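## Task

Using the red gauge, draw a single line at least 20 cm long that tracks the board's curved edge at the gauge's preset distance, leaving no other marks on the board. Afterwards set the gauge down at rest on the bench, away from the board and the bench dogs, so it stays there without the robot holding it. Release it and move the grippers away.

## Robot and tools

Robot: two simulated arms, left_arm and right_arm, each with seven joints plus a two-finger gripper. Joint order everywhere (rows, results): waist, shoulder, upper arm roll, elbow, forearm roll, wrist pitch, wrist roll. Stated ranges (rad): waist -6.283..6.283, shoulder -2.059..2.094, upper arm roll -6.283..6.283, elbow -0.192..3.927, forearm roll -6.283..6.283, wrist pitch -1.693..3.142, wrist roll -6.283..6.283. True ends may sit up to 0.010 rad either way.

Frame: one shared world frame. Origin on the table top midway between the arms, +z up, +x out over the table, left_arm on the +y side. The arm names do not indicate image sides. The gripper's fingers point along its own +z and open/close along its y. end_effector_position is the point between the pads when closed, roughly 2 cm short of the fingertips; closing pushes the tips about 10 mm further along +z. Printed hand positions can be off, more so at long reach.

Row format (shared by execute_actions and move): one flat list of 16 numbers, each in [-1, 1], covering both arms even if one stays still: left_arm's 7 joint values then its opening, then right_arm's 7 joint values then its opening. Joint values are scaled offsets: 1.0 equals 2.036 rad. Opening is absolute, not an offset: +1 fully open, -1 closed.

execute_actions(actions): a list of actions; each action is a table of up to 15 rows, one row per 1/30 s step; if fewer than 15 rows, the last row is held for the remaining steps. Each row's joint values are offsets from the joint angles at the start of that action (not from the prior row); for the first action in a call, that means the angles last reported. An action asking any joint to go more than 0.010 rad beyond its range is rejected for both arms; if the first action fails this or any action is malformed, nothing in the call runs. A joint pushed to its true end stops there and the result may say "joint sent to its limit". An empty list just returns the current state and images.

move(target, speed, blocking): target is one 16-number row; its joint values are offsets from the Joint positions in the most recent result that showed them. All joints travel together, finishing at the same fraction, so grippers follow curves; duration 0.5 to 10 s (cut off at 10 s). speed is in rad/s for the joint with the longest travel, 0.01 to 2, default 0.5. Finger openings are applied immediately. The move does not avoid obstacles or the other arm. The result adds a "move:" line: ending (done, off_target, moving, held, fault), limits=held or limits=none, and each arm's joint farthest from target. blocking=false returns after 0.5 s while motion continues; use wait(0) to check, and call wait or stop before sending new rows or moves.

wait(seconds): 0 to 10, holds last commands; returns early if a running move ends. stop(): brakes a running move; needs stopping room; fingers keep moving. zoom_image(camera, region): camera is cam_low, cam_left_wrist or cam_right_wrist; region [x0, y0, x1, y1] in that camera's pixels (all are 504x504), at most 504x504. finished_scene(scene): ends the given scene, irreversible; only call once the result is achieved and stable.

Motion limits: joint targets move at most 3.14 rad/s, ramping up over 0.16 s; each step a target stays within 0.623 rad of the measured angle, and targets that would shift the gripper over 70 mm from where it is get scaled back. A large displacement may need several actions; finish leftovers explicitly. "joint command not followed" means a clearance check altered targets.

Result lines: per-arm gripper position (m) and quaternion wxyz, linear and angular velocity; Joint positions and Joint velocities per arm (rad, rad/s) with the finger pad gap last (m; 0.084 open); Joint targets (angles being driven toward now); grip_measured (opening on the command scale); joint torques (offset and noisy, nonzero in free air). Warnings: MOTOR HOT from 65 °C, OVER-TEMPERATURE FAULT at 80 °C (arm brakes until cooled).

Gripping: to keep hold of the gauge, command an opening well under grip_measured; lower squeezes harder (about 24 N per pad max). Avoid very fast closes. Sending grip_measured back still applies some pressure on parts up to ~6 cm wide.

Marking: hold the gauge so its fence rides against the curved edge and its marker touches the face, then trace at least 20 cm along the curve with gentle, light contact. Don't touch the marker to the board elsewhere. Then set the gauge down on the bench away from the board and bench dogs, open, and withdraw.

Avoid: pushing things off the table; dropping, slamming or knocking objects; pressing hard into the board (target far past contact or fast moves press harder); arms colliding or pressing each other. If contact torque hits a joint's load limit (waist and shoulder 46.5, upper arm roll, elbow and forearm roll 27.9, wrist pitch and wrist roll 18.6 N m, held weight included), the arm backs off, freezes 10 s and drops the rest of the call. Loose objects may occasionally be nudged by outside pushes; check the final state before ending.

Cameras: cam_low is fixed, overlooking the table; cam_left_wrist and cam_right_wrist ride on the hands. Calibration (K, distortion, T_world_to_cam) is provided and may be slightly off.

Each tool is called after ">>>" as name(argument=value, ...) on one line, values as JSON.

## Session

>>> execute_actions(actions=[])

Scene clock: 0.00 s.
left_arm: end_effector_position=(+0.3473, +0.4419, +0.2229) grip_measured=+1.00 end_effector_quat_wxyz=(+0.118, +0.608, +0.335, -0.710) end_effector_velocity=(-0.000, +0.000, -0.000) end_effector_angular_velocity=(+0.000, +0.000, -0.000) | right_arm: end_effector_position=(+0.4669, -0.4442, +0.3096) grip_measured=+1.00 end_effector_quat_wxyz=(+0.423, +0.455, +0.783, -0.041) end_effector_velocity=(+0.000, -0.000, +0.001) end_effector_angular_velocity=(-0.000, -0.002, -0.001)
Joint names: [waist, shoulder, upper arm roll, elbow, forearm roll, wrist pitch, wrist roll]
Joint positions: left_arm=[ 0.234  0.847  0.11   1.802 -0.348  2.552 -0.541  0.084] | right_arm=[-0.051 -0.277 -0.066  0.746 -1.037  0.331 -1.481  0.084]
Joint velocities: left_arm=[ 0.     0.    -0.    -0.     0.001 -0.001  0.     0.   ] | right_arm=[-0.001  0.001  0.     0.002  0.    -0.    -0.    -0.   ]
Joint torques (N m, as the arm reports them, + toward a larger angle): no reading
Joint targets: left_arm=[0.234 0.847 0.110 1.802 -0.348 2.552 -0.541] | right_arm=[-0.051 -0.277 -0.066 0.746 -1.037 0.331 -1.481]
camera_calibration (this result's frames):
cam_left_wrist: T_world_to_cam=[[0.567896, -0.757364, -0.322327, 0.242027], [0.244483, -0.218718, 0.944664, -0.133725], [-0.785953, -0.615274, 0.0609537, 0.658787], [0, 0, 0, 1]] pos_world=[0.413023, 0.55939, 0.164181]
cam_right_wrist: T_world_to_cam=[[0.750197, 0.578777, 0.319722, -0.154752], [0.227327, -0.679825, 0.697252, -0.557384], [0.620909, -0.450394, -0.641574, -0.160964], [0, 0, 0, 1]] pos_world=[0.342746, -0.361854, 0.334844]

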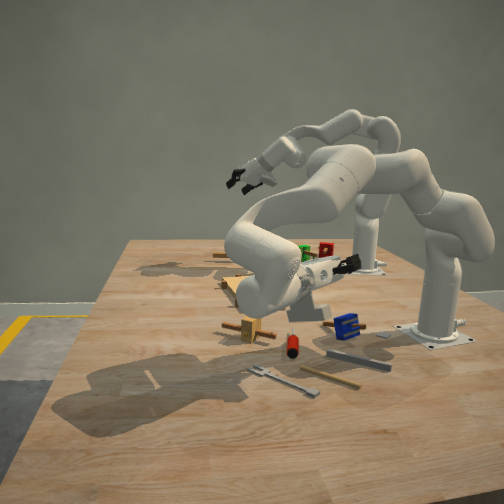

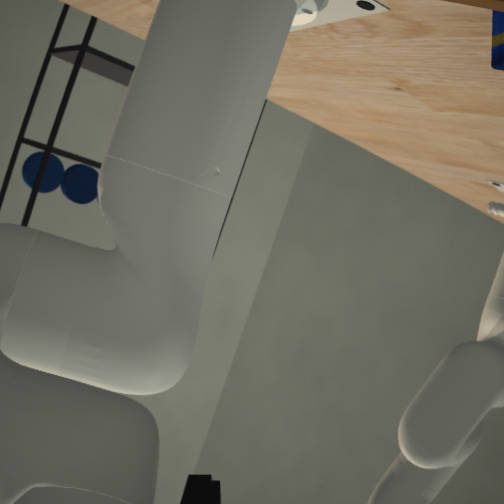

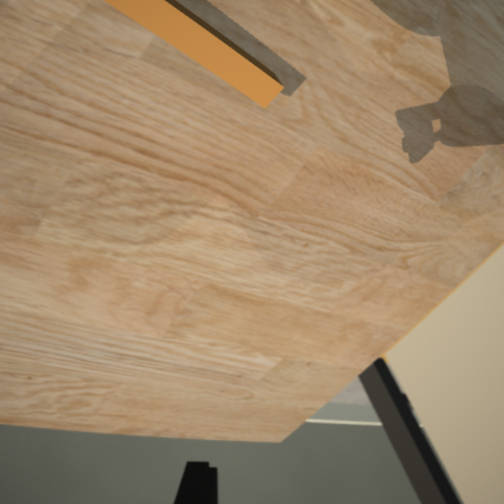

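>>> move(target=[-0.5079,-0.5142,-0.054,-0.279,0.1709,-0.5491,0.2657,1,-0.417,0.0378,0.0324,0.2397,0.5093,0.5417,-0.8156,1], speed=0.9)

Scene clock: 6.07 s.
left_arm: end_effector_position=(+0.3595, +0.1012, +0.3425) grip_measured=+1.00 end_effector_quat_wxyz=(-0.000, +0.951, -0.311, -0.001) end_effector_velocity=(-0.002, -0.003, +0.003) end_effector_angular_velocity=(-0.005, -0.007, -0.009) | right_arm: end_effector_position=(+0.1712, -0.6609, +0.3432) grip_measured=+1.00 end_effector_quat_wxyz=(-0.000, +0.502, +0.865, -0.000) end_effector_velocity=(-0.001, -0.001, +0.000) end_effector_angular_velocity=(+0.002, -0.001, -0.003)
Joint names: [waist, shoulder, upper arm roll, elbow, forearm roll, wrist pitch, wrist roll]
Joint positions: left_arm=[-0.799 -0.199  0.001  1.234 -0.     1.434 -0.     0.084] | right_arm=[-0.899 -0.2    0.     1.234 -0.     1.434 -3.141  0.084]
Joint velocities: left_arm=[-0.005 -0.005 -0.004  0.002 -0.    -0.002  0.     0.   ] | right_arm=[-0.002  0.    -0.002  0.001  0.002  0.002 -0.002 -0.   ]
Joint torques (N m, as the arm reports them, + toward a larger angle): left_arm=[  0.16 -11.51   0.55  16.17   0.78  -1.78  -0.17] | right_arm=[  2.53 -14.04  -0.16  18.31   0.2   -1.91  -0.16]
Joint targets: left_arm=[-0.800 -0.199 0.000 1.234 -0.000 1.434 -0.000] | right_arm=[-0.900 -0.200 -0.000 1.234 -0.000 1.434 -3.141]
move: done; limits=none; left_arm: farthest joint: the waist, 0.001 radians from its target (1.034 radians at the start); right_arm: farthest joint: the waist, 0.001 radians from its target (0.849 radians at the start)
camera_calibration (this result's frames):
cam_left_wrist: T_world_to_cam=[[-0.598643, -0.800929, -0.0117928, 0.33305], [-0.800911, 0.598262, 0.0249748, 0.283953], [-0.0129479, 0.0243959, -0.999619, 0.472096], [0, 0, 0, 1]] pos_world=[0.432911, 0.085354, 0.468751]
cam_right_wrist: T_world_to_cam=[[0.870226, 0.492626, -0.00505161, 0.215709], [0.492626, -0.87024, -0.00151512, -0.592417], [-0.0051425, -0.00117005, -0.999986, 0.473635], [0, 0, 0, 1]] pos_world=[0.10656, -0.621255, 0.47382]

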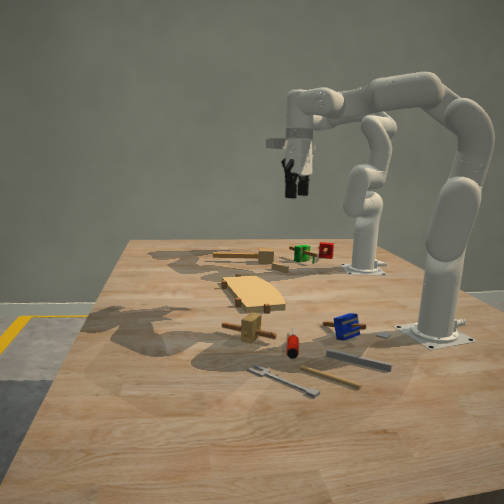

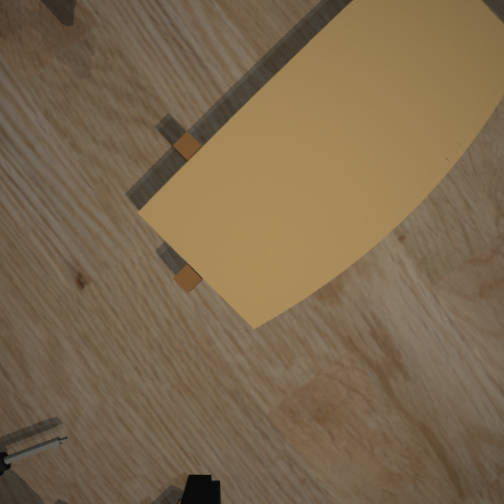

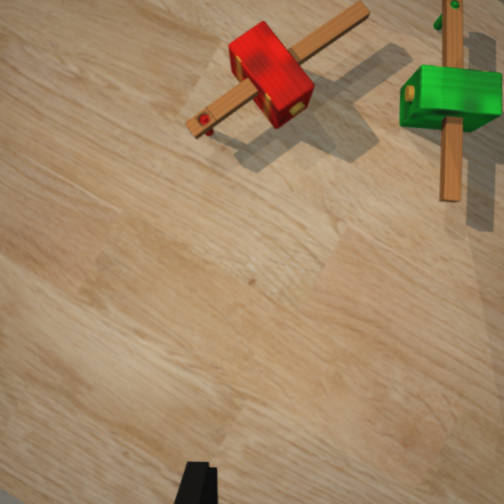

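>>> zoom_image(camera="cam_right_wrist", region=[170,0,390,160])

>>> zoom_image(camera="cam_low", region=[200,225,380,325])

Region (170, 0, 390, 160) of cam_right_wrist's 504x504 image, scaled by 2.291, with more detail than that image has; it fills the top 367 rows of this view, and the rest is white.

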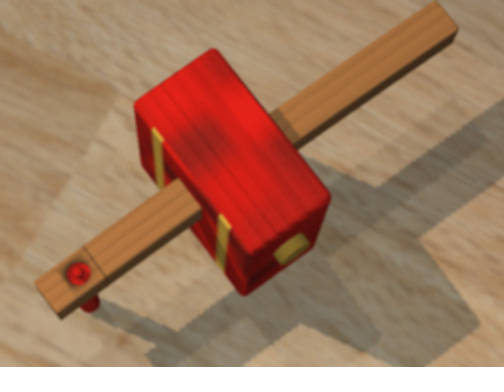

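Region (200, 225, 380, 325) of cam_low's 504x504 image, scaled by 2.800, with more detail than that image has.

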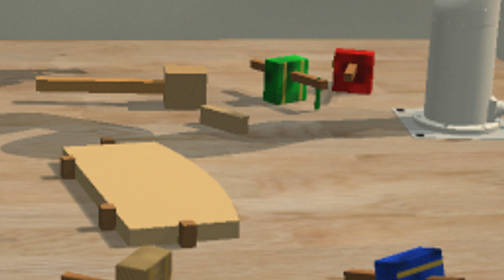

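>>> move(target=[-0.123,0.147,0,0.18,0,0.0324,0,1,-0.055,-0.3167,0,-0.529,0,-0.2124,0.4268,1], speed=0.8)

Scene clock: 39.83 s.
left_arm: end_effector_position=(+0.3420, -0.0408, +0.3547) grip_measured=+1.00 end_effector_quat_wxyz=(+0.000, +0.904, -0.427, -0.000) end_effector_velocity=(-0.001, -0.001, -0.000) end_effector_angular_velocity=(-0.002, +0.002, -0.001) | right_arm: end_effector_position=(+0.0512, -0.5012, +0.1302) grip_measured=+1.00 end_effector_quat_wxyz=(+0.000, +0.850, +0.527, -0.000) end_effector_velocity=(-0.000, +0.000, -0.000) end_effector_angular_velocity=(+0.000, -0.001, -0.003)
Joint names: [waist, shoulder, upper arm roll, elbow, forearm roll, wrist pitch, wrist roll]
Joint positions: left_arm=[-1.049  0.101  0.001  1.6   -0.     1.5   -0.     0.084] | right_arm=[-1.011 -0.845  0.     0.158 -0.     1.002 -2.272  0.084]
Joint velocities: left_arm=[-0.001  0.001 -0.001  0.001 -0.002  0.    -0.001  0.   ] | right_arm=[-0.002 -0.001 -0.    -0.002  0.001 -0.     0.001 -0.   ]
Joint torques (N m, as the arm reports them, + toward a larger angle): left_arm=[  0.   -16.83   0.17  16.23   1.14  -1.64  -0.03] | right_arm=[ 2.34 -2.32 -0.01 17.85  0.27 -1.87 -0.16]
Joint targets: left_arm=[-1.049 0.101 0.001 1.600 -0.000 1.500 -0.000] | right_arm=[-1.011 -0.845 0.000 0.157 -0.000 1.002 -2.272]
move: done; limits=none; left_arm: farthest joint: the waist, 0.000 radians from its target (0.250 radians at the start); right_arm: farthest joint: the waist, 0.000 radians from its target (0.111 radians at the start)
camera_calibration (this result's frames):
cam_left_wrist: T_world_to_cam=[[-0.778289, -0.627791, -0.0120181, 0.277531], [-0.627881, 0.777948, 0.0236891, 0.303208], [-0.00552234, 0.0259829, -0.999647, 0.485066], [0, 0, 0, 1]] pos_world=[0.409057, -0.0742526, 0.481047]
cam_right_wrist: T_world_to_cam=[[0.893661, -0.448721, -0.00446142, -0.232716], [-0.448729, -0.893667, -0.000908033, -0.358203], [-0.00357957, 0.00281344, -0.99999, 0.262177], [0, 0, 0, 1]] pos_world=[0.048171, -0.425277, 0.260811]

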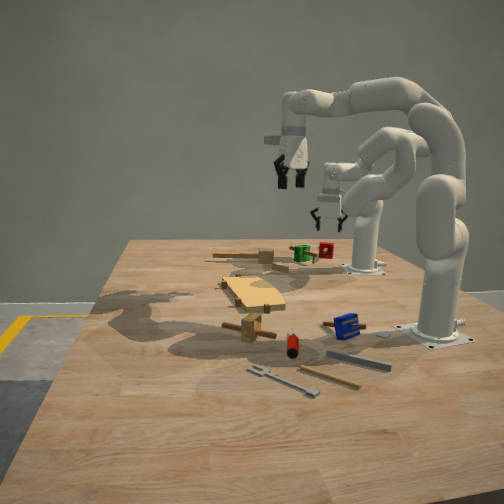

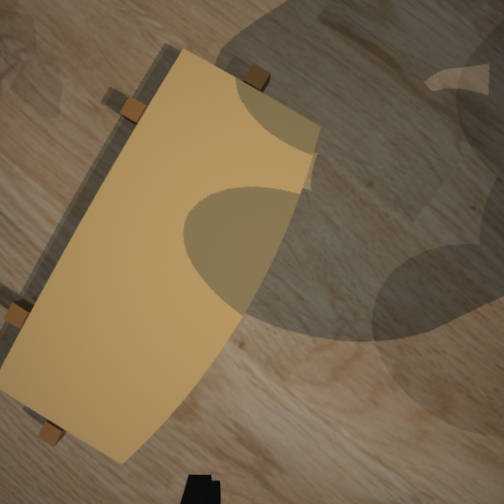

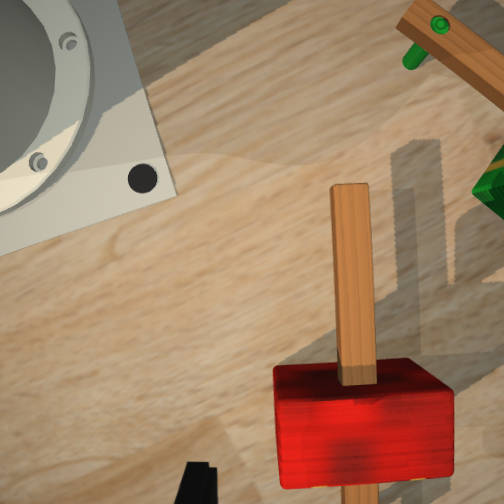

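>>> zoom_image(camera="cam_left_wrist", region=[100,240,340,480])

>>> move(target=[0.4,-0.147,0,-0.18,0,-0.0324,0,1,0.0074,0.1197,0,-0.0519,0,-0.1711,-0.0123,1], speed=0.6)

>>> move(target=[0.35,0,0,0,0,0,0,1,0,0,0,0,0,0,0,-0.3], speed=0.8)

Region (100, 240, 340, 480) of cam_left_wrist's 504x504 image, scaled by 2.100, with more detail than that image has.

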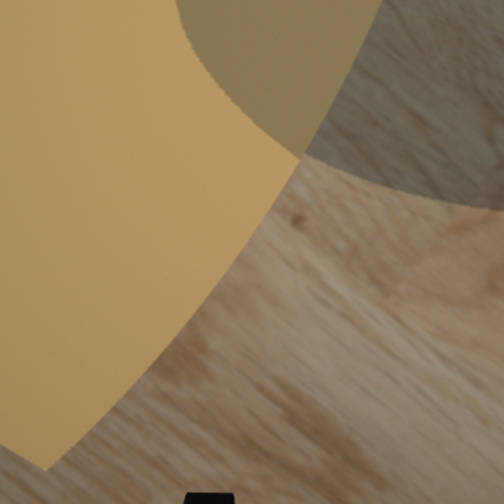

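Scene clock: 54.13 s.
left_arm: end_effector_position=(+0.4396, +0.3198, +0.3425) grip_measured=+1.00 end_effector_quat_wxyz=(+0.000, +0.999, -0.034, -0.001) end_effector_velocity=(-0.000, +0.003, +0.000) end_effector_angular_velocity=(-0.001, +0.000, +0.008) | right_arm: end_effector_position=(+0.0547, -0.5007, +0.0619) grip_measured=+1.00 end_effector_quat_wxyz=(-0.000, +0.839, +0.544, -0.000) end_effector_velocity=(-0.000, +0.001, -0.001) end_effector_angular_velocity=(+0.001, +0.001, +0.001)
Joint names: [waist, shoulder, upper arm roll, elbow, forearm roll, wrist pitch, wrist roll]
Joint positions: left_arm=[-0.236 -0.199  0.     1.234 -0.     1.434 -0.     0.084] | right_arm=[-0.996 -0.601  0.     0.052 -0.     0.653 -2.297  0.084]
Joint velocities: left_arm=[ 0.004 -0.002  0.004 -0.001 -0.001  0.001  0.    -0.   ] | right_arm=[ 0.001  0.002  0.    -0.001 -0.    -0.001 -0.     0.   ]
Joint torques (N m, as the arm reports them, + toward a larger angle): left_arm=[  0.13 -11.94   0.45  16.42   1.16  -1.73  -0.11] | right_arm=[ 2.54 -4.27 -0.05 15.42  0.14 -1.89 -0.22]
Joint targets: left_arm=[-0.235 -0.199 0.001 1.234 -0.000 1.434 -0.000] | right_arm=[-0.996 -0.601 0.000 0.052 -0.000 0.653 -2.297]
move: done; limits=none; left_arm: farthest joint: the waist, 0.001 radians from its target (0.815 radians at the start); right_arm: farthest joint: the waist, 0.000 radians from its target (0.015 radians at the start)
camera_calibration (this result's frames):
cam_left_wrist: T_world_to_cam=[[-0.0788686, -0.996815, -0.0118311, 0.39026], [-0.996597, 0.0785551, 0.0249621, 0.469508], [-0.0239532, 0.0137595, -0.999618, 0.476043], [0, 0, 0, 1]] pos_world=[0.510092, 0.345585, 0.468758]
cam_right_wrist: T_world_to_cam=[[0.910973, -0.412436, -0.00497823, -0.218652], [-0.412448, -0.91098, -0.00151328, -0.366864], [-0.00391093, 0.00343182, -0.999986, 0.194188], [0, 0, 0, 1]] pos_world=[0.0486336, -0.425053, 0.192542]

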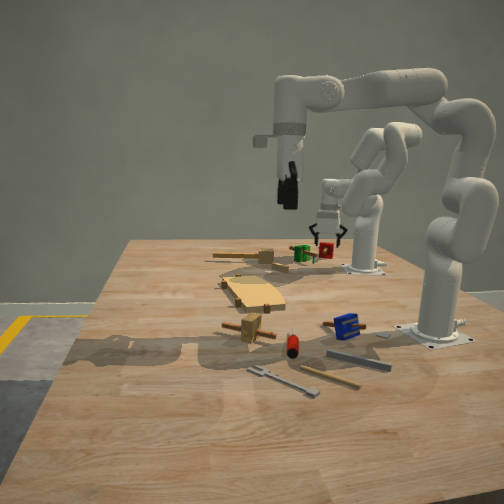

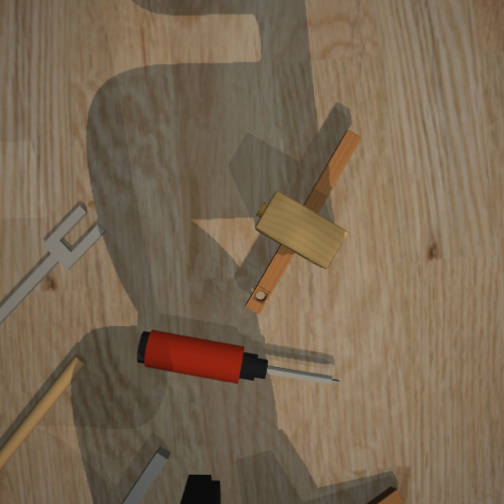

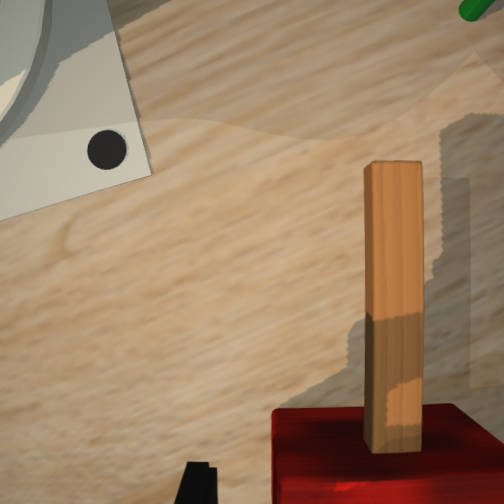

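Scene clock: 55.67 s.
left_arm: end_effector_position=(+0.3572, +0.5999, +0.3425) grip_measured=+1.00 end_effector_quat_wxyz=(+0.000, +0.949, +0.316, -0.001) end_effector_velocity=(-0.003, +0.004, -0.000) end_effector_angular_velocity=(-0.000, +0.000, +0.009) | right_arm: end_effector_position=(+0.0551, -0.5015, +0.0626) grip_measured=+0.43 end_effector_quat_wxyz=(+0.001, +0.839, +0.544, -0.000) end_effector_velocity=(+0.001, -0.001, +0.001) end_effector_angular_velocity=(-0.001, -0.001, +0.001)
Joint names: [waist, shoulder, upper arm roll, elbow, forearm roll, wrist pitch, wrist roll]
Joint positions: left_arm=[ 0.476 -0.199 -0.     1.234 -0.     1.434 -0.     0.084] | right_arm=[-0.996 -0.601  0.     0.054 -0.     0.653 -2.297  0.062]
Joint velocities: left_arm=[0.004 0.001 0.006 0.001 0.001 0.    0.001 0.   ] | right_arm=[ 0.002 -0.     0.     0.002  0.     0.001  0.    -0.   ]
Joint torques (N m, as the arm reports them, + toward a larger angle): left_arm=[ -0.49 -12.15   0.64  16.35   1.01  -1.84  -0.12] | right_arm=[ 2.91  1.97  0.23  2.83  0.5   3.25 -0.18]
Joint targets: left_arm=[0.477 -0.199 0.000 1.234 -0.000 1.434 -0.000] | right_arm=[-0.996 -0.601 0.000 0.052 -0.000 0.653 -2.297]
move: done; limits=none; left_arm: farthest joint: the waist, 0.000 radians from its target (0.712 radians at the start); right_arm: farthest joint: the elbow, 0.002 radians from its target (0.000 radians at the start)
camera_calibration (this result's frames):
cam_left_wrist: T_world_to_cam=[[0.591054, -0.806545, -0.0118709, 0.309518], [-0.806175, -0.59115, 0.0249503, 0.6991], [-0.027141, -0.00517698, -0.999618, 0.482721], [0, 0, 0, 1]] pos_world=[0.393757, 0.665413, 0.468768]
cam_right_wrist: T_world_to_cam=[[0.910948, -0.412507, -0.00328048, -0.219518], [-0.41251, -0.910953, -0.0000783142, -0.367565], [-0.00295606, 0.00142457, -0.999995, 0.19381], [0, 0, 0, 1]] pos_world=[0.0489183, -0.425663, 0.19306]

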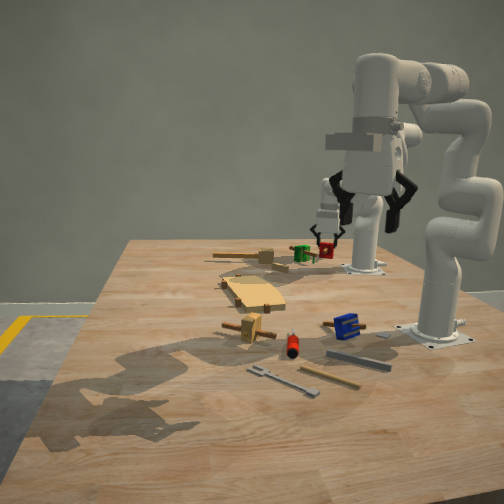

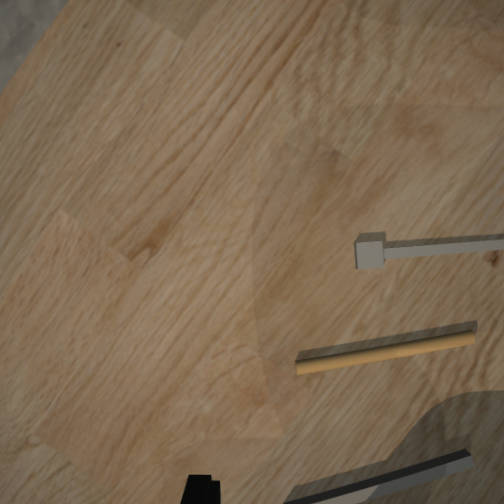

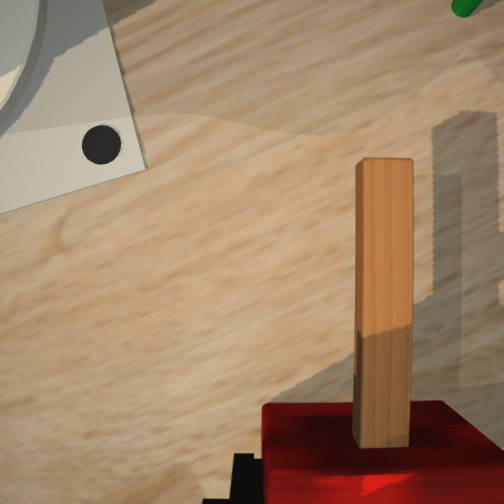

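>>> execute_actions(actions=[[[0,0,0,0,0,0,0,1,0,0,0,0,0,0,0,0.7],[0,0,0,0,0,0,0,1,0,0,0,0,0,0,0,0.7],[0,0,0,0,0,0,0,1,0,0,0,0,0,0,0,0.7],[0,0,0,0,0,0,0,1,0,0,0,0,0,0,0,0.7],[0,0,0,0,0,0,0,1,0,0,0,0,0,0,0,0.7],[0,0,0,0,0,0,0,1,0,-0.012,0,0.0015,0,0.0145,0,0.7]],[[0,0,0,0,0,0,0,1,0,0,0,0,0,0,0,0.3]],[[0,0,0,0,0,0,0,1,0,0,0,0,0,0,0,-0.3]]])

Scene clock: 67.40 s.
left_arm: end_effector_position=(+0.3571, +0.5999, +0.3425) grip_measured=+1.00 end_effector_quat_wxyz=(+0.000, +0.949, +0.316, -0.001) end_effector_velocity=(+0.000, -0.000, +0.000) end_effector_angular_velocity=(+0.002, +0.000, -0.003) | right_arm: end_effector_position=(+0.0538, -0.4985, +0.0651) grip_measured=+0.46 end_effector_quat_wxyz=(-0.003, +0.839, +0.544, +0.000) end_effector_velocity=(-0.000, +0.001, -0.001) end_effector_angular_velocity=(+0.002, +0.001, +0.000)
Joint names: [waist, shoulder, upper arm roll, elbow, forearm roll, wrist pitch, wrist roll]
Joint positions: left_arm=[ 0.476 -0.199 -0.     1.234 -0.     1.434 -0.     0.084] | right_arm=[-0.996 -0.624  0.     0.053 -0.     0.684 -2.297  0.063]
Joint velocities: left_arm=[-0.001 -0.    -0.     0.001  0.002 -0.     0.001 -0.   ] | right_arm=[ 0.     0.     0.    -0.002  0.    -0.     0.    -0.   ]
Joint torques (N m, as the arm reports them, + toward a larger angle): left_arm=[ -0.22 -11.78   0.67  16.24   1.    -1.7   -0.1 ] | right_arm=[ 2.28 -2.15 -0.07 12.05  0.22 -0.63 -0.23]
Joint targets: left_arm=[0.476 -0.199 -0.000 1.234 -0.000 1.434 -0.000] | right_arm=[-0.996 -0.624 0.000 0.053 -0.000 0.684 -2.297]
camera_calibration (this result's frames):
cam_left_wrist: T_world_to_cam=[[0.591067, -0.806535, -0.0118699, 0.309515], [-0.806166, -0.591164, 0.0249508, 0.699105], [-0.0271408, -0.00517852, -0.999618, 0.482721], [0, 0, 0, 1]] pos_world=[0.393751, 0.665419, 0.468768]
cam_right_wrist: T_world_to_cam=[[0.911115, -0.412035, -0.00977539, -0.216406], [-0.412099, -0.911122, -0.00559942, -0.36508], [-0.00659942, 0.00913014, -0.999937, 0.200398], [0, 0, 0, 1]] pos_world=[0.0480448, -0.423629, 0.196226]

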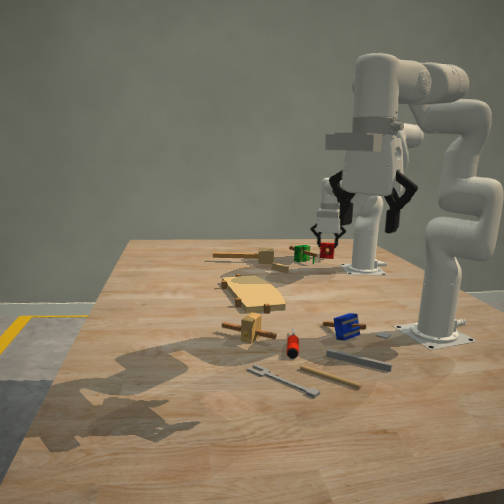

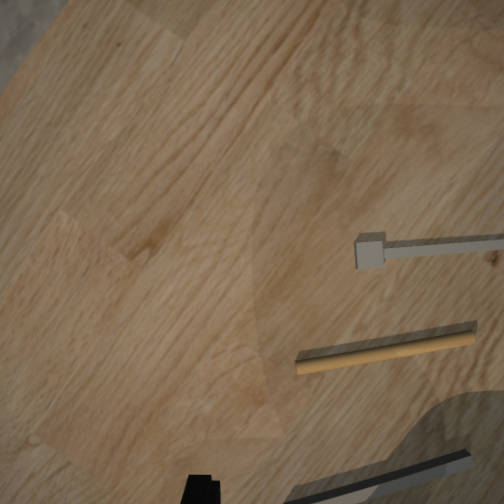

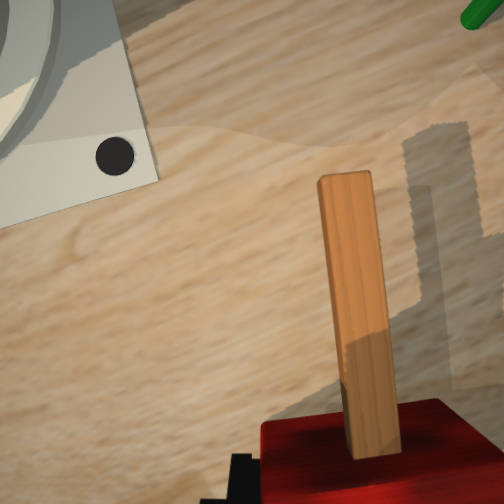

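>>> move(target=[0,0,0,0,0,0,0,1,0,0,0,0,0,0,0,0.9])

>>> move(target=[0,0,0,0,0,0,0,1,0,-0.009,0,0.0045,0,0.010,-0.05,0.9], speed=0.2)

>>> zoom_image(camera="cam_low", region=[290,210,360,270])

Scene clock: 73.43 s.
left_arm: end_effector_position=(+0.3571, +0.5999, +0.3425) grip_measured=+1.00 end_effector_quat_wxyz=(+0.000, +0.949, +0.316, -0.001) end_effector_velocity=(-0.001, +0.001, +0.000) end_effector_angular_velocity=(+0.001, +0.000, +0.001) | right_arm: end_effector_position=(+0.0538, -0.4984, +0.0651) grip_measured=+0.90 end_effector_quat_wxyz=(-0.003, +0.839, +0.544, +0.000) end_effector_velocity=(+0.001, -0.001, +0.001) end_effector_angular_velocity=(-0.005, -0.002, +0.001)
Joint names: [waist, shoulder, upper arm roll, elbow, forearm roll, wrist pitch, wrist roll]
Joint positions: left_arm=[ 0.476 -0.199 -0.     1.234 -0.     1.434 -0.     0.084] | right_arm=[-0.996 -0.624  0.     0.053 -0.     0.684 -2.297  0.08 ]
Joint velocities: left_arm=[ 0.001 -0.     0.     0.     0.001  0.     0.     0.   ] | right_arm=[ 0.001 -0.002  0.     0.002  0.    -0.001  0.     0.   ]
Joint torques (N m, as the arm reports them, + toward a larger angle): left_arm=[  0.3  -11.61   0.54  16.26   1.03  -1.59  -0.19] | right_arm=[ 2.53 -3.94  0.03 15.72  0.19 -1.78 -0.14]
Joint targets: left_arm=[0.476 -0.199 -0.000 1.234 -0.000 1.434 -0.000] | right_arm=[-0.996 -0.624 0.000 0.053 -0.000 0.684 -2.297]
move: done; limits=none; left_arm: farthest joint: the waist, 0.000 radians from its target (0.000 radians at the start); right_arm: farthest joint: the waist, 0.000 radians from its target (0.000 radians at the start)
camera_calibration (this result's frames):
cam_left_wrist: T_world_to_cam=[[0.591067, -0.806535, -0.0118699, 0.309515], [-0.806166, -0.591164, 0.0249509, 0.699104], [-0.0271409, -0.00517857, -0.999618, 0.482721], [0, 0, 0, 1]] pos_world=[0.393751, 0.665419, 0.468768]
cam_right_wrist: T_world_to_cam=[[0.911114, -0.412036, -0.00991757, -0.216348], [-0.412101, -0.91112, -0.00572529, -0.365028], [-0.00667707, 0.00930344, -0.999934, 0.200439], [0, 0, 0, 1]] pos_world=[0.0480275, -0.423592, 0.19619]

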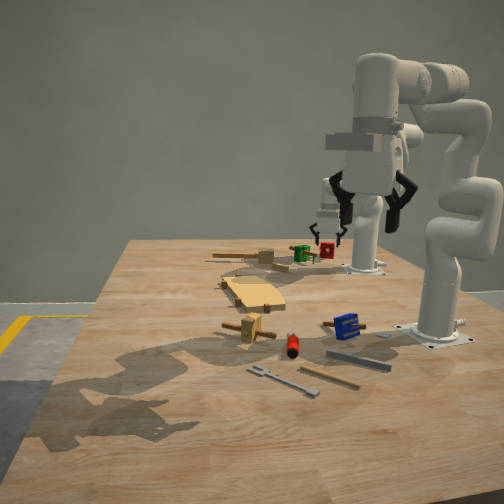

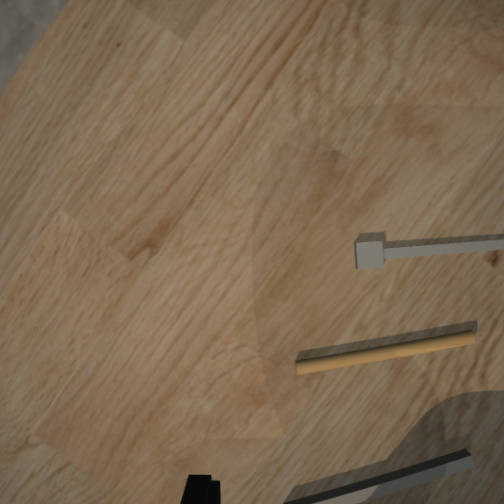

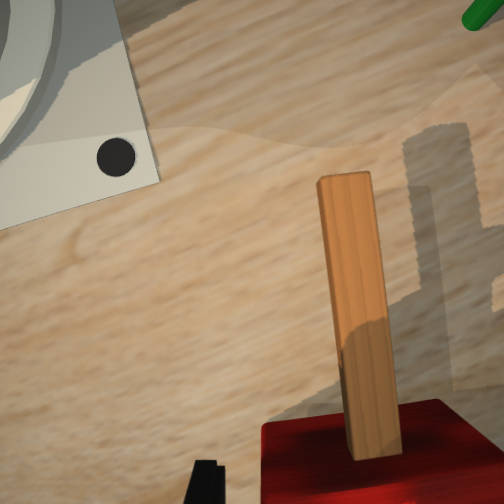

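Scene clock: 74.40 s.
left_arm: end_effector_position=(+0.3571, +0.5999, +0.3425) grip_measured=+1.00 end_effector_quat_wxyz=(+0.000, +0.949, +0.316, -0.001) end_effector_velocity=(+0.000, -0.001, +0.000) end_effector_angular_velocity=(-0.001, -0.001, -0.001) | right_arm: end_effector_position=(+0.0549, -0.5009, +0.0708) grip_measured=+0.90 end_effector_quat_wxyz=(+0.000, +0.811, +0.586, -0.000) end_effector_velocity=(+0.000, -0.001, +0.001) end_effector_angular_velocity=(-0.002, -0.001, +0.001)
Joint names: [waist, shoulder, upper arm roll, elbow, forearm roll, wrist pitch, wrist roll]
Joint positions: left_arm=[ 0.476 -0.199 -0.     1.234 -0.     1.434 -0.     0.084] | right_arm=[-0.996 -0.642  0.     0.062 -0.     0.704 -2.399  0.08 ]
Joint velocities: left_arm=[-0.001 -0.     0.001  0.    -0.002  0.     0.     0.   ] | right_arm=[-0.    -0.001  0.     0.002 -0.     0.001 -0.001 -0.   ]
Joint torques (N m, as the arm reports them, + toward a larger angle): left_arm=[ -0.29 -12.01   0.62  16.08   1.    -1.58  -0.09] | right_arm=[ 2.47 -3.67  0.08 15.99  0.22 -1.79 -0.22]
Joint targets: left_arm=[0.476 -0.199 -0.000 1.234 -0.000 1.434 -0.000] | right_arm=[-0.996 -0.642 0.000 0.062 -0.000 0.704 -2.399]
move: done; limits=none; left_arm: farthest joint: the waist, 0.000 radians from its target (0.000 radians at the start); right_arm: farthest joint: the shoulder, 0.001 radians from its target (0.019 radians at the start)
camera_calibration (this result's frames):
cam_left_wrist: T_world_to_cam=[[0.591067, -0.806535, -0.0118698, 0.309515], [-0.806166, -0.591164, 0.0249511, 0.699104], [-0.0271409, -0.00517876, -0.999618, 0.482721], [0, 0, 0, 1]] pos_world=[0.393751, 0.665419, 0.468768]
cam_right_wrist: T_world_to_cam=[[0.948253, -0.31748, -0.00469479, -0.173406], [-0.317488, -0.948262, -0.00106797, -0.390957], [-0.00411283, 0.00250324, -0.999988, 0.202674], [0, 0, 0, 1]] pos_world=[0.0411422, -0.42629, 0.20144]

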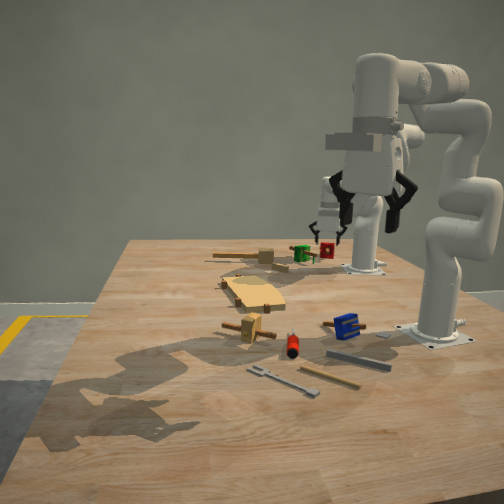

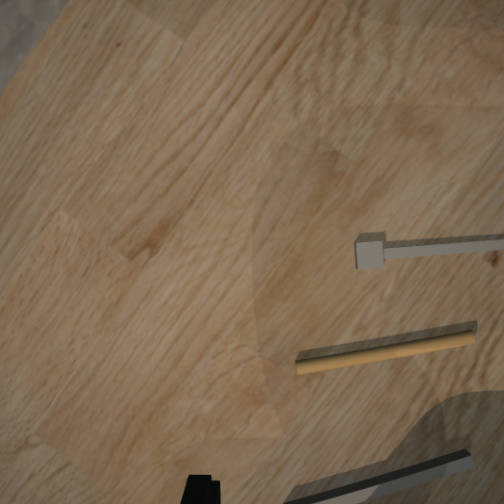

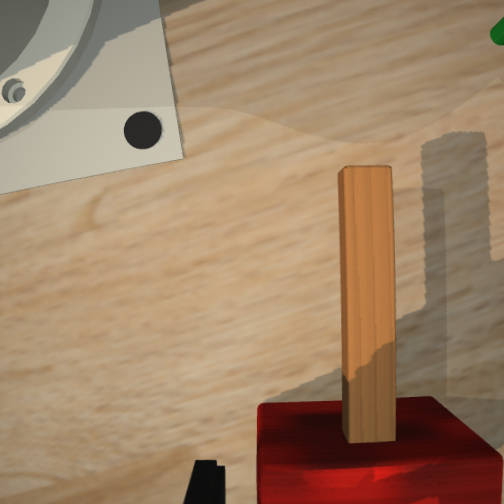

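Region (290, 210, 360, 270) of cam_low's 504x504 image, scaled by 7.200, with more detail than that image has; it fills the top 432 rows of this view, and the rest is white.

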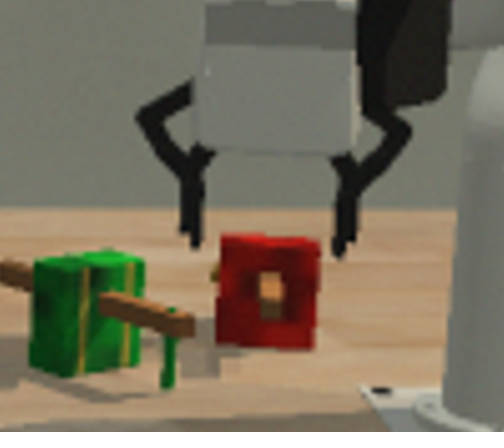

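>>> move(target=[0,0,0,0,0,0,0,1,-0.004,0.0185,0,-0.0045,0,-0.023,-0.01,0.9], speed=0.15)

>>> move(target=[0,0,0,0,0,0,0,1,0,0,0,0,0,0,0,-0.3])

>>> move(target=[0,0,0,0,0,0,0,1,0,-0.14,0,0.075,0,0.215,0,-0.5], speed=0.4)

Scene clock: 85.07 s.
left_arm: end_effector_position=(+0.3571, +0.5999, +0.3425) grip_measured=+1.00 end_effector_quat_wxyz=(+0.000, +0.949, +0.316, -0.001) end_effector_velocity=(-0.000, +0.000, -0.000) end_effector_angular_velocity=(-0.000, +0.000, +0.001) | right_arm: end_effector_position=(+0.0532, -0.5017, +0.0628) grip_measured=+0.90 end_effector_quat_wxyz=(+0.000, +0.807, +0.591, -0.000) end_effector_velocity=(+0.000, -0.001, +0.000) end_effector_angular_velocity=(-0.002, -0.000, +0.001)
Joint names: [waist, shoulder, upper arm roll, elbow, forearm roll, wrist pitch, wrist roll]
Joint positions: left_arm=[ 0.476 -0.199 -0.     1.234 -0.     1.434 -0.     0.084] | right_arm=[-1.004 -0.604  0.     0.053 -0.     0.657 -2.419  0.08 ]
Joint velocities: left_arm=[ 0.    -0.     0.    -0.001 -0.    -0.    -0.     0.   ] | right_arm=[ 0.     0.001 -0.     0.    -0.001 -0.003 -0.001  0.   ]
Joint torques (N m, as the arm reports them, + toward a larger angle): left_arm=[  0.18 -11.67   0.47  16.05   1.22  -1.73  -0.22] | right_arm=[ 2.45 -4.08  0.06 15.43  0.28 -1.88 -0.32]
Joint targets: left_arm=[0.476 -0.199 -0.000 1.234 -0.000 1.434 -0.000] | right_arm=[-1.004 -0.604 0.000 0.053 -0.000 0.657 -2.419]
move: done; limits=none; left_arm: farthest joint: the waist, 0.000 radians from its target (0.000 radians at the start); right_arm: farthest joint: the elbow, 0.001 radians from its target (0.010 radians at the start)
camera_calibration (this result's frames):
cam_left_wrist: T_world_to_cam=[[0.591067, -0.806535, -0.0118699, 0.309515], [-0.806165, -0.591164, 0.0249512, 0.699104], [-0.0271411, -0.00517875, -0.999618, 0.482721], [0, 0, 0, 1]] pos_world=[0.393751, 0.66542, 0.468768]
cam_right_wrist: T_world_to_cam=[[0.95206, -0.305878, -0.00458776, -0.166492], [-0.305885, -0.952068, -0.00097376, -0.39471], [-0.00407001, 0.00233041, -0.999989, 0.194559], [0, 0, 0, 1]] pos_world=[0.038566, -0.42717, 0.193409]

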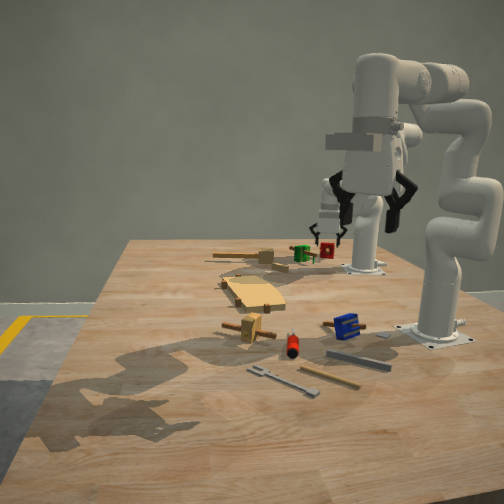

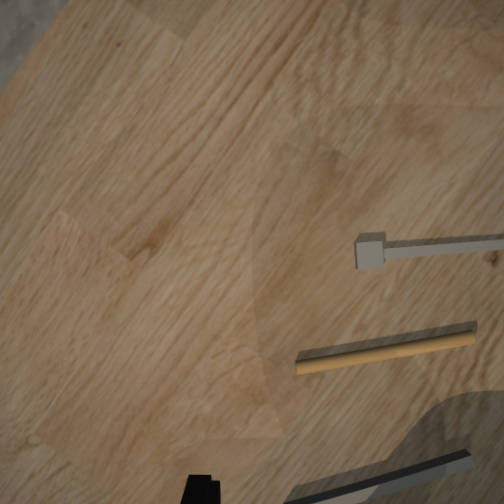

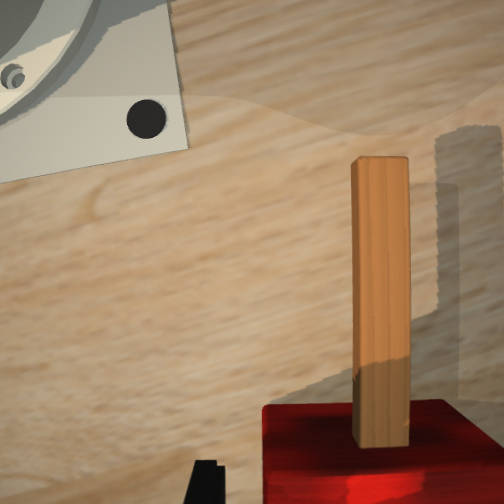

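Scene clock: 85.57 s.
left_arm: end_effector_position=(+0.3571, +0.5999, +0.3425) grip_measured=+1.00 end_effector_quat_wxyz=(+0.000, +0.949, +0.316, -0.001) end_effector_velocity=(-0.000, +0.000, -0.000) end_effector_angular_velocity=(+0.001, +0.001, +0.002) | right_arm: end_effector_position=(+0.0536, -0.5026, +0.0635) grip_measured=+0.42 end_effector_quat_wxyz=(+0.002, +0.807, +0.591, -0.001) end_effector_velocity=(-0.000, +0.001, -0.001) end_effector_angular_velocity=(+0.001, +0.001, +0.000)
Joint names: [waist, shoulder, upper arm roll, elbow, forearm roll, wrist pitch, wrist roll]
Joint positions: left_arm=[ 0.476 -0.199 -0.     1.234 -0.     1.434 -0.     0.084] | right_arm=[-1.004 -0.605  0.     0.055 -0.     0.657 -2.419  0.062]
Joint velocities: left_arm=[ 0.001  0.001 -0.    -0.     0.001 -0.    -0.001 -0.   ] | right_arm=[ 0.    -0.     0.    -0.002 -0.    -0.     0.     0.   ]
Joint torques (N m, as the arm reports them, + toward a larger angle): left_arm=[ -0.51 -11.77   0.79  16.43   0.78  -1.81  -0.07] | right_arm=[ 2.92 -1.93  0.14 11.34  0.29 -0.62 -0.18]
Joint targets: left_arm=[0.476 -0.199 -0.000 1.234 -0.000 1.434 -0.000] | right_arm=[-1.004 -0.604 0.000 0.053 -0.000 0.657 -2.419]
move: done; limits=none; left_arm: farthest joint: the waist, 0.000 radians from its target (0.000 radians at the start); right_arm: farthest joint: the elbow, 0.002 radians from its target (0.000 radians at the start)
camera_calibration (this result's frames):
cam_left_wrist: T_world_to_cam=[[0.591067, -0.806535, -0.0118699, 0.309515], [-0.806165, -0.591164, 0.0249511, 0.699104], [-0.027141, -0.00517867, -0.999618, 0.482721], [0, 0, 0, 1]] pos_world=[0.393751, 0.66542, 0.468768]
cam_right_wrist: T_world_to_cam=[[0.952015, -0.306041, -0.00274055, -0.167322], [-0.306039, -0.952018, 0.0010375, -0.395558], [-0.00292657, -0.000148996, -0.999996, 0.193949], [0, 0, 0, 1]] pos_world=[0.0388046, -0.427757, 0.1939]

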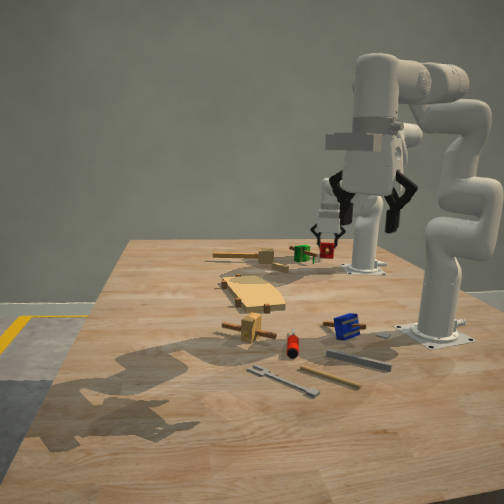

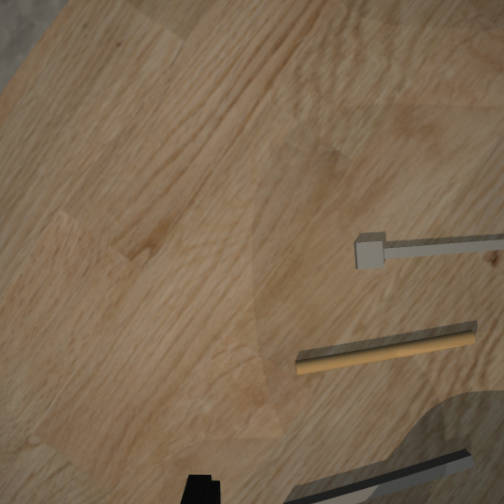

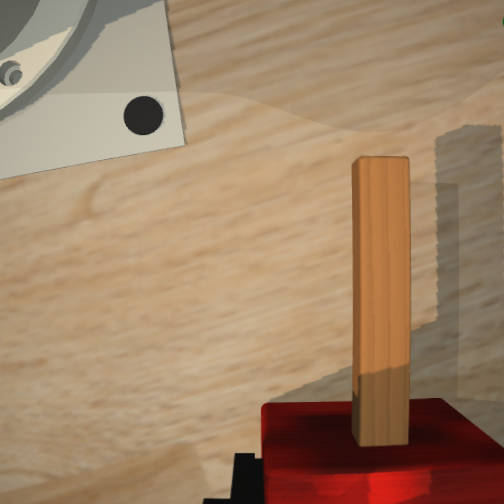

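Scene clock: 87.20 s.
left_arm: end_effector_position=(+0.3571, +0.5999, +0.3425) grip_measured=+1.00 end_effector_quat_wxyz=(+0.000, +0.949, +0.316, -0.001) end_effector_velocity=(-0.000, +0.001, +0.000) end_effector_angular_velocity=(+0.001, -0.001, +0.002) | right_arm: end_effector_position=(+0.0527, -0.5005, +0.1537) grip_measured=+0.39 end_effector_quat_wxyz=(+0.001, +0.807, +0.590, -0.001) end_effector_velocity=(+0.000, -0.000, +0.001) end_effector_angular_velocity=(-0.002, -0.000, +0.002)
Joint names: [waist, shoulder, upper arm roll, elbow, forearm roll, wrist pitch, wrist roll]
Joint positions: left_arm=[ 0.476 -0.199 -0.     1.234 -0.     1.434 -0.     0.084] | right_arm=[-1.004 -0.89   0.     0.207 -0.     1.094 -2.419  0.061]
Joint velocities: left_arm=[ 0.001 -0.     0.001  0.001  0.    -0.    -0.    -0.   ] | right_arm=[ 0.002 -0.001 -0.     0.002 -0.001  0.     0.     0.   ]
Joint torques (N m, as the arm reports them, + toward a larger angle): left_arm=[ -0.05 -11.67   0.79  16.34   1.1   -1.65  -0.11] | right_arm=[ 2.66 -1.9   0.03 18.51  0.17 -1.98 -0.13]
Joint targets: left_arm=[0.476 -0.199 -0.000 1.234 -0.000 1.434 -0.000] | right_arm=[-1.004 -0.890 0.000 0.208 -0.000 1.094 -2.419]
move: done; limits=none; left_arm: farthest joint: the waist, 0.000 radians from its target (0.000 radians at the start); right_arm: farthest joint: the wrist pitch, 0.001 radians from its target (0.438 radians at the start)
camera_calibration (this result's frames):
cam_left_wrist: T_world_to_cam=[[0.591067, -0.806535, -0.0118699, 0.309515], [-0.806165, -0.591164, 0.0249512, 0.699104], [-0.0271411, -0.00517877, -0.999618, 0.482721], [0, 0, 0, 1]] pos_world=[0.393751, 0.66542, 0.468768]
cam_right_wrist: T_world_to_cam=[[0.951963, -0.306196, -0.00315844, -0.165557], [-0.306195, -0.951968, 0.000815128, -0.393928], [-0.00325633, 0.000191129, -0.999995, 0.284299], [0, 0, 0, 1]] pos_world=[0.0379114, -0.425755, 0.284096]

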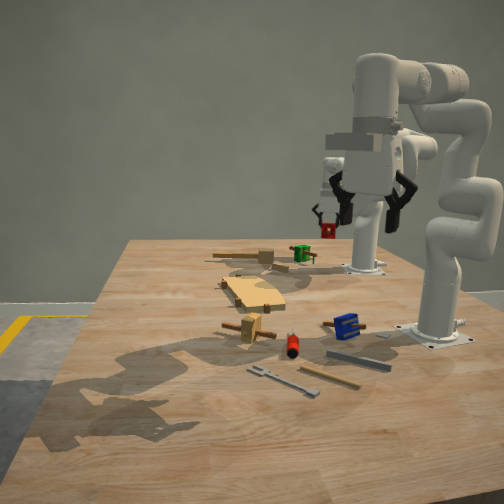

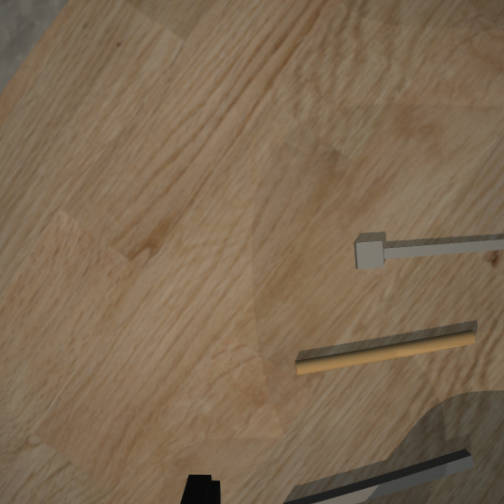

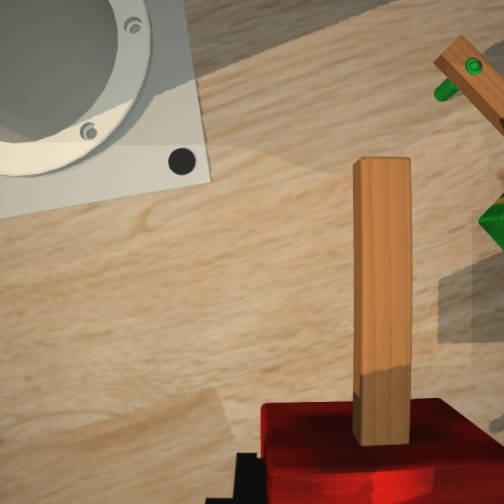

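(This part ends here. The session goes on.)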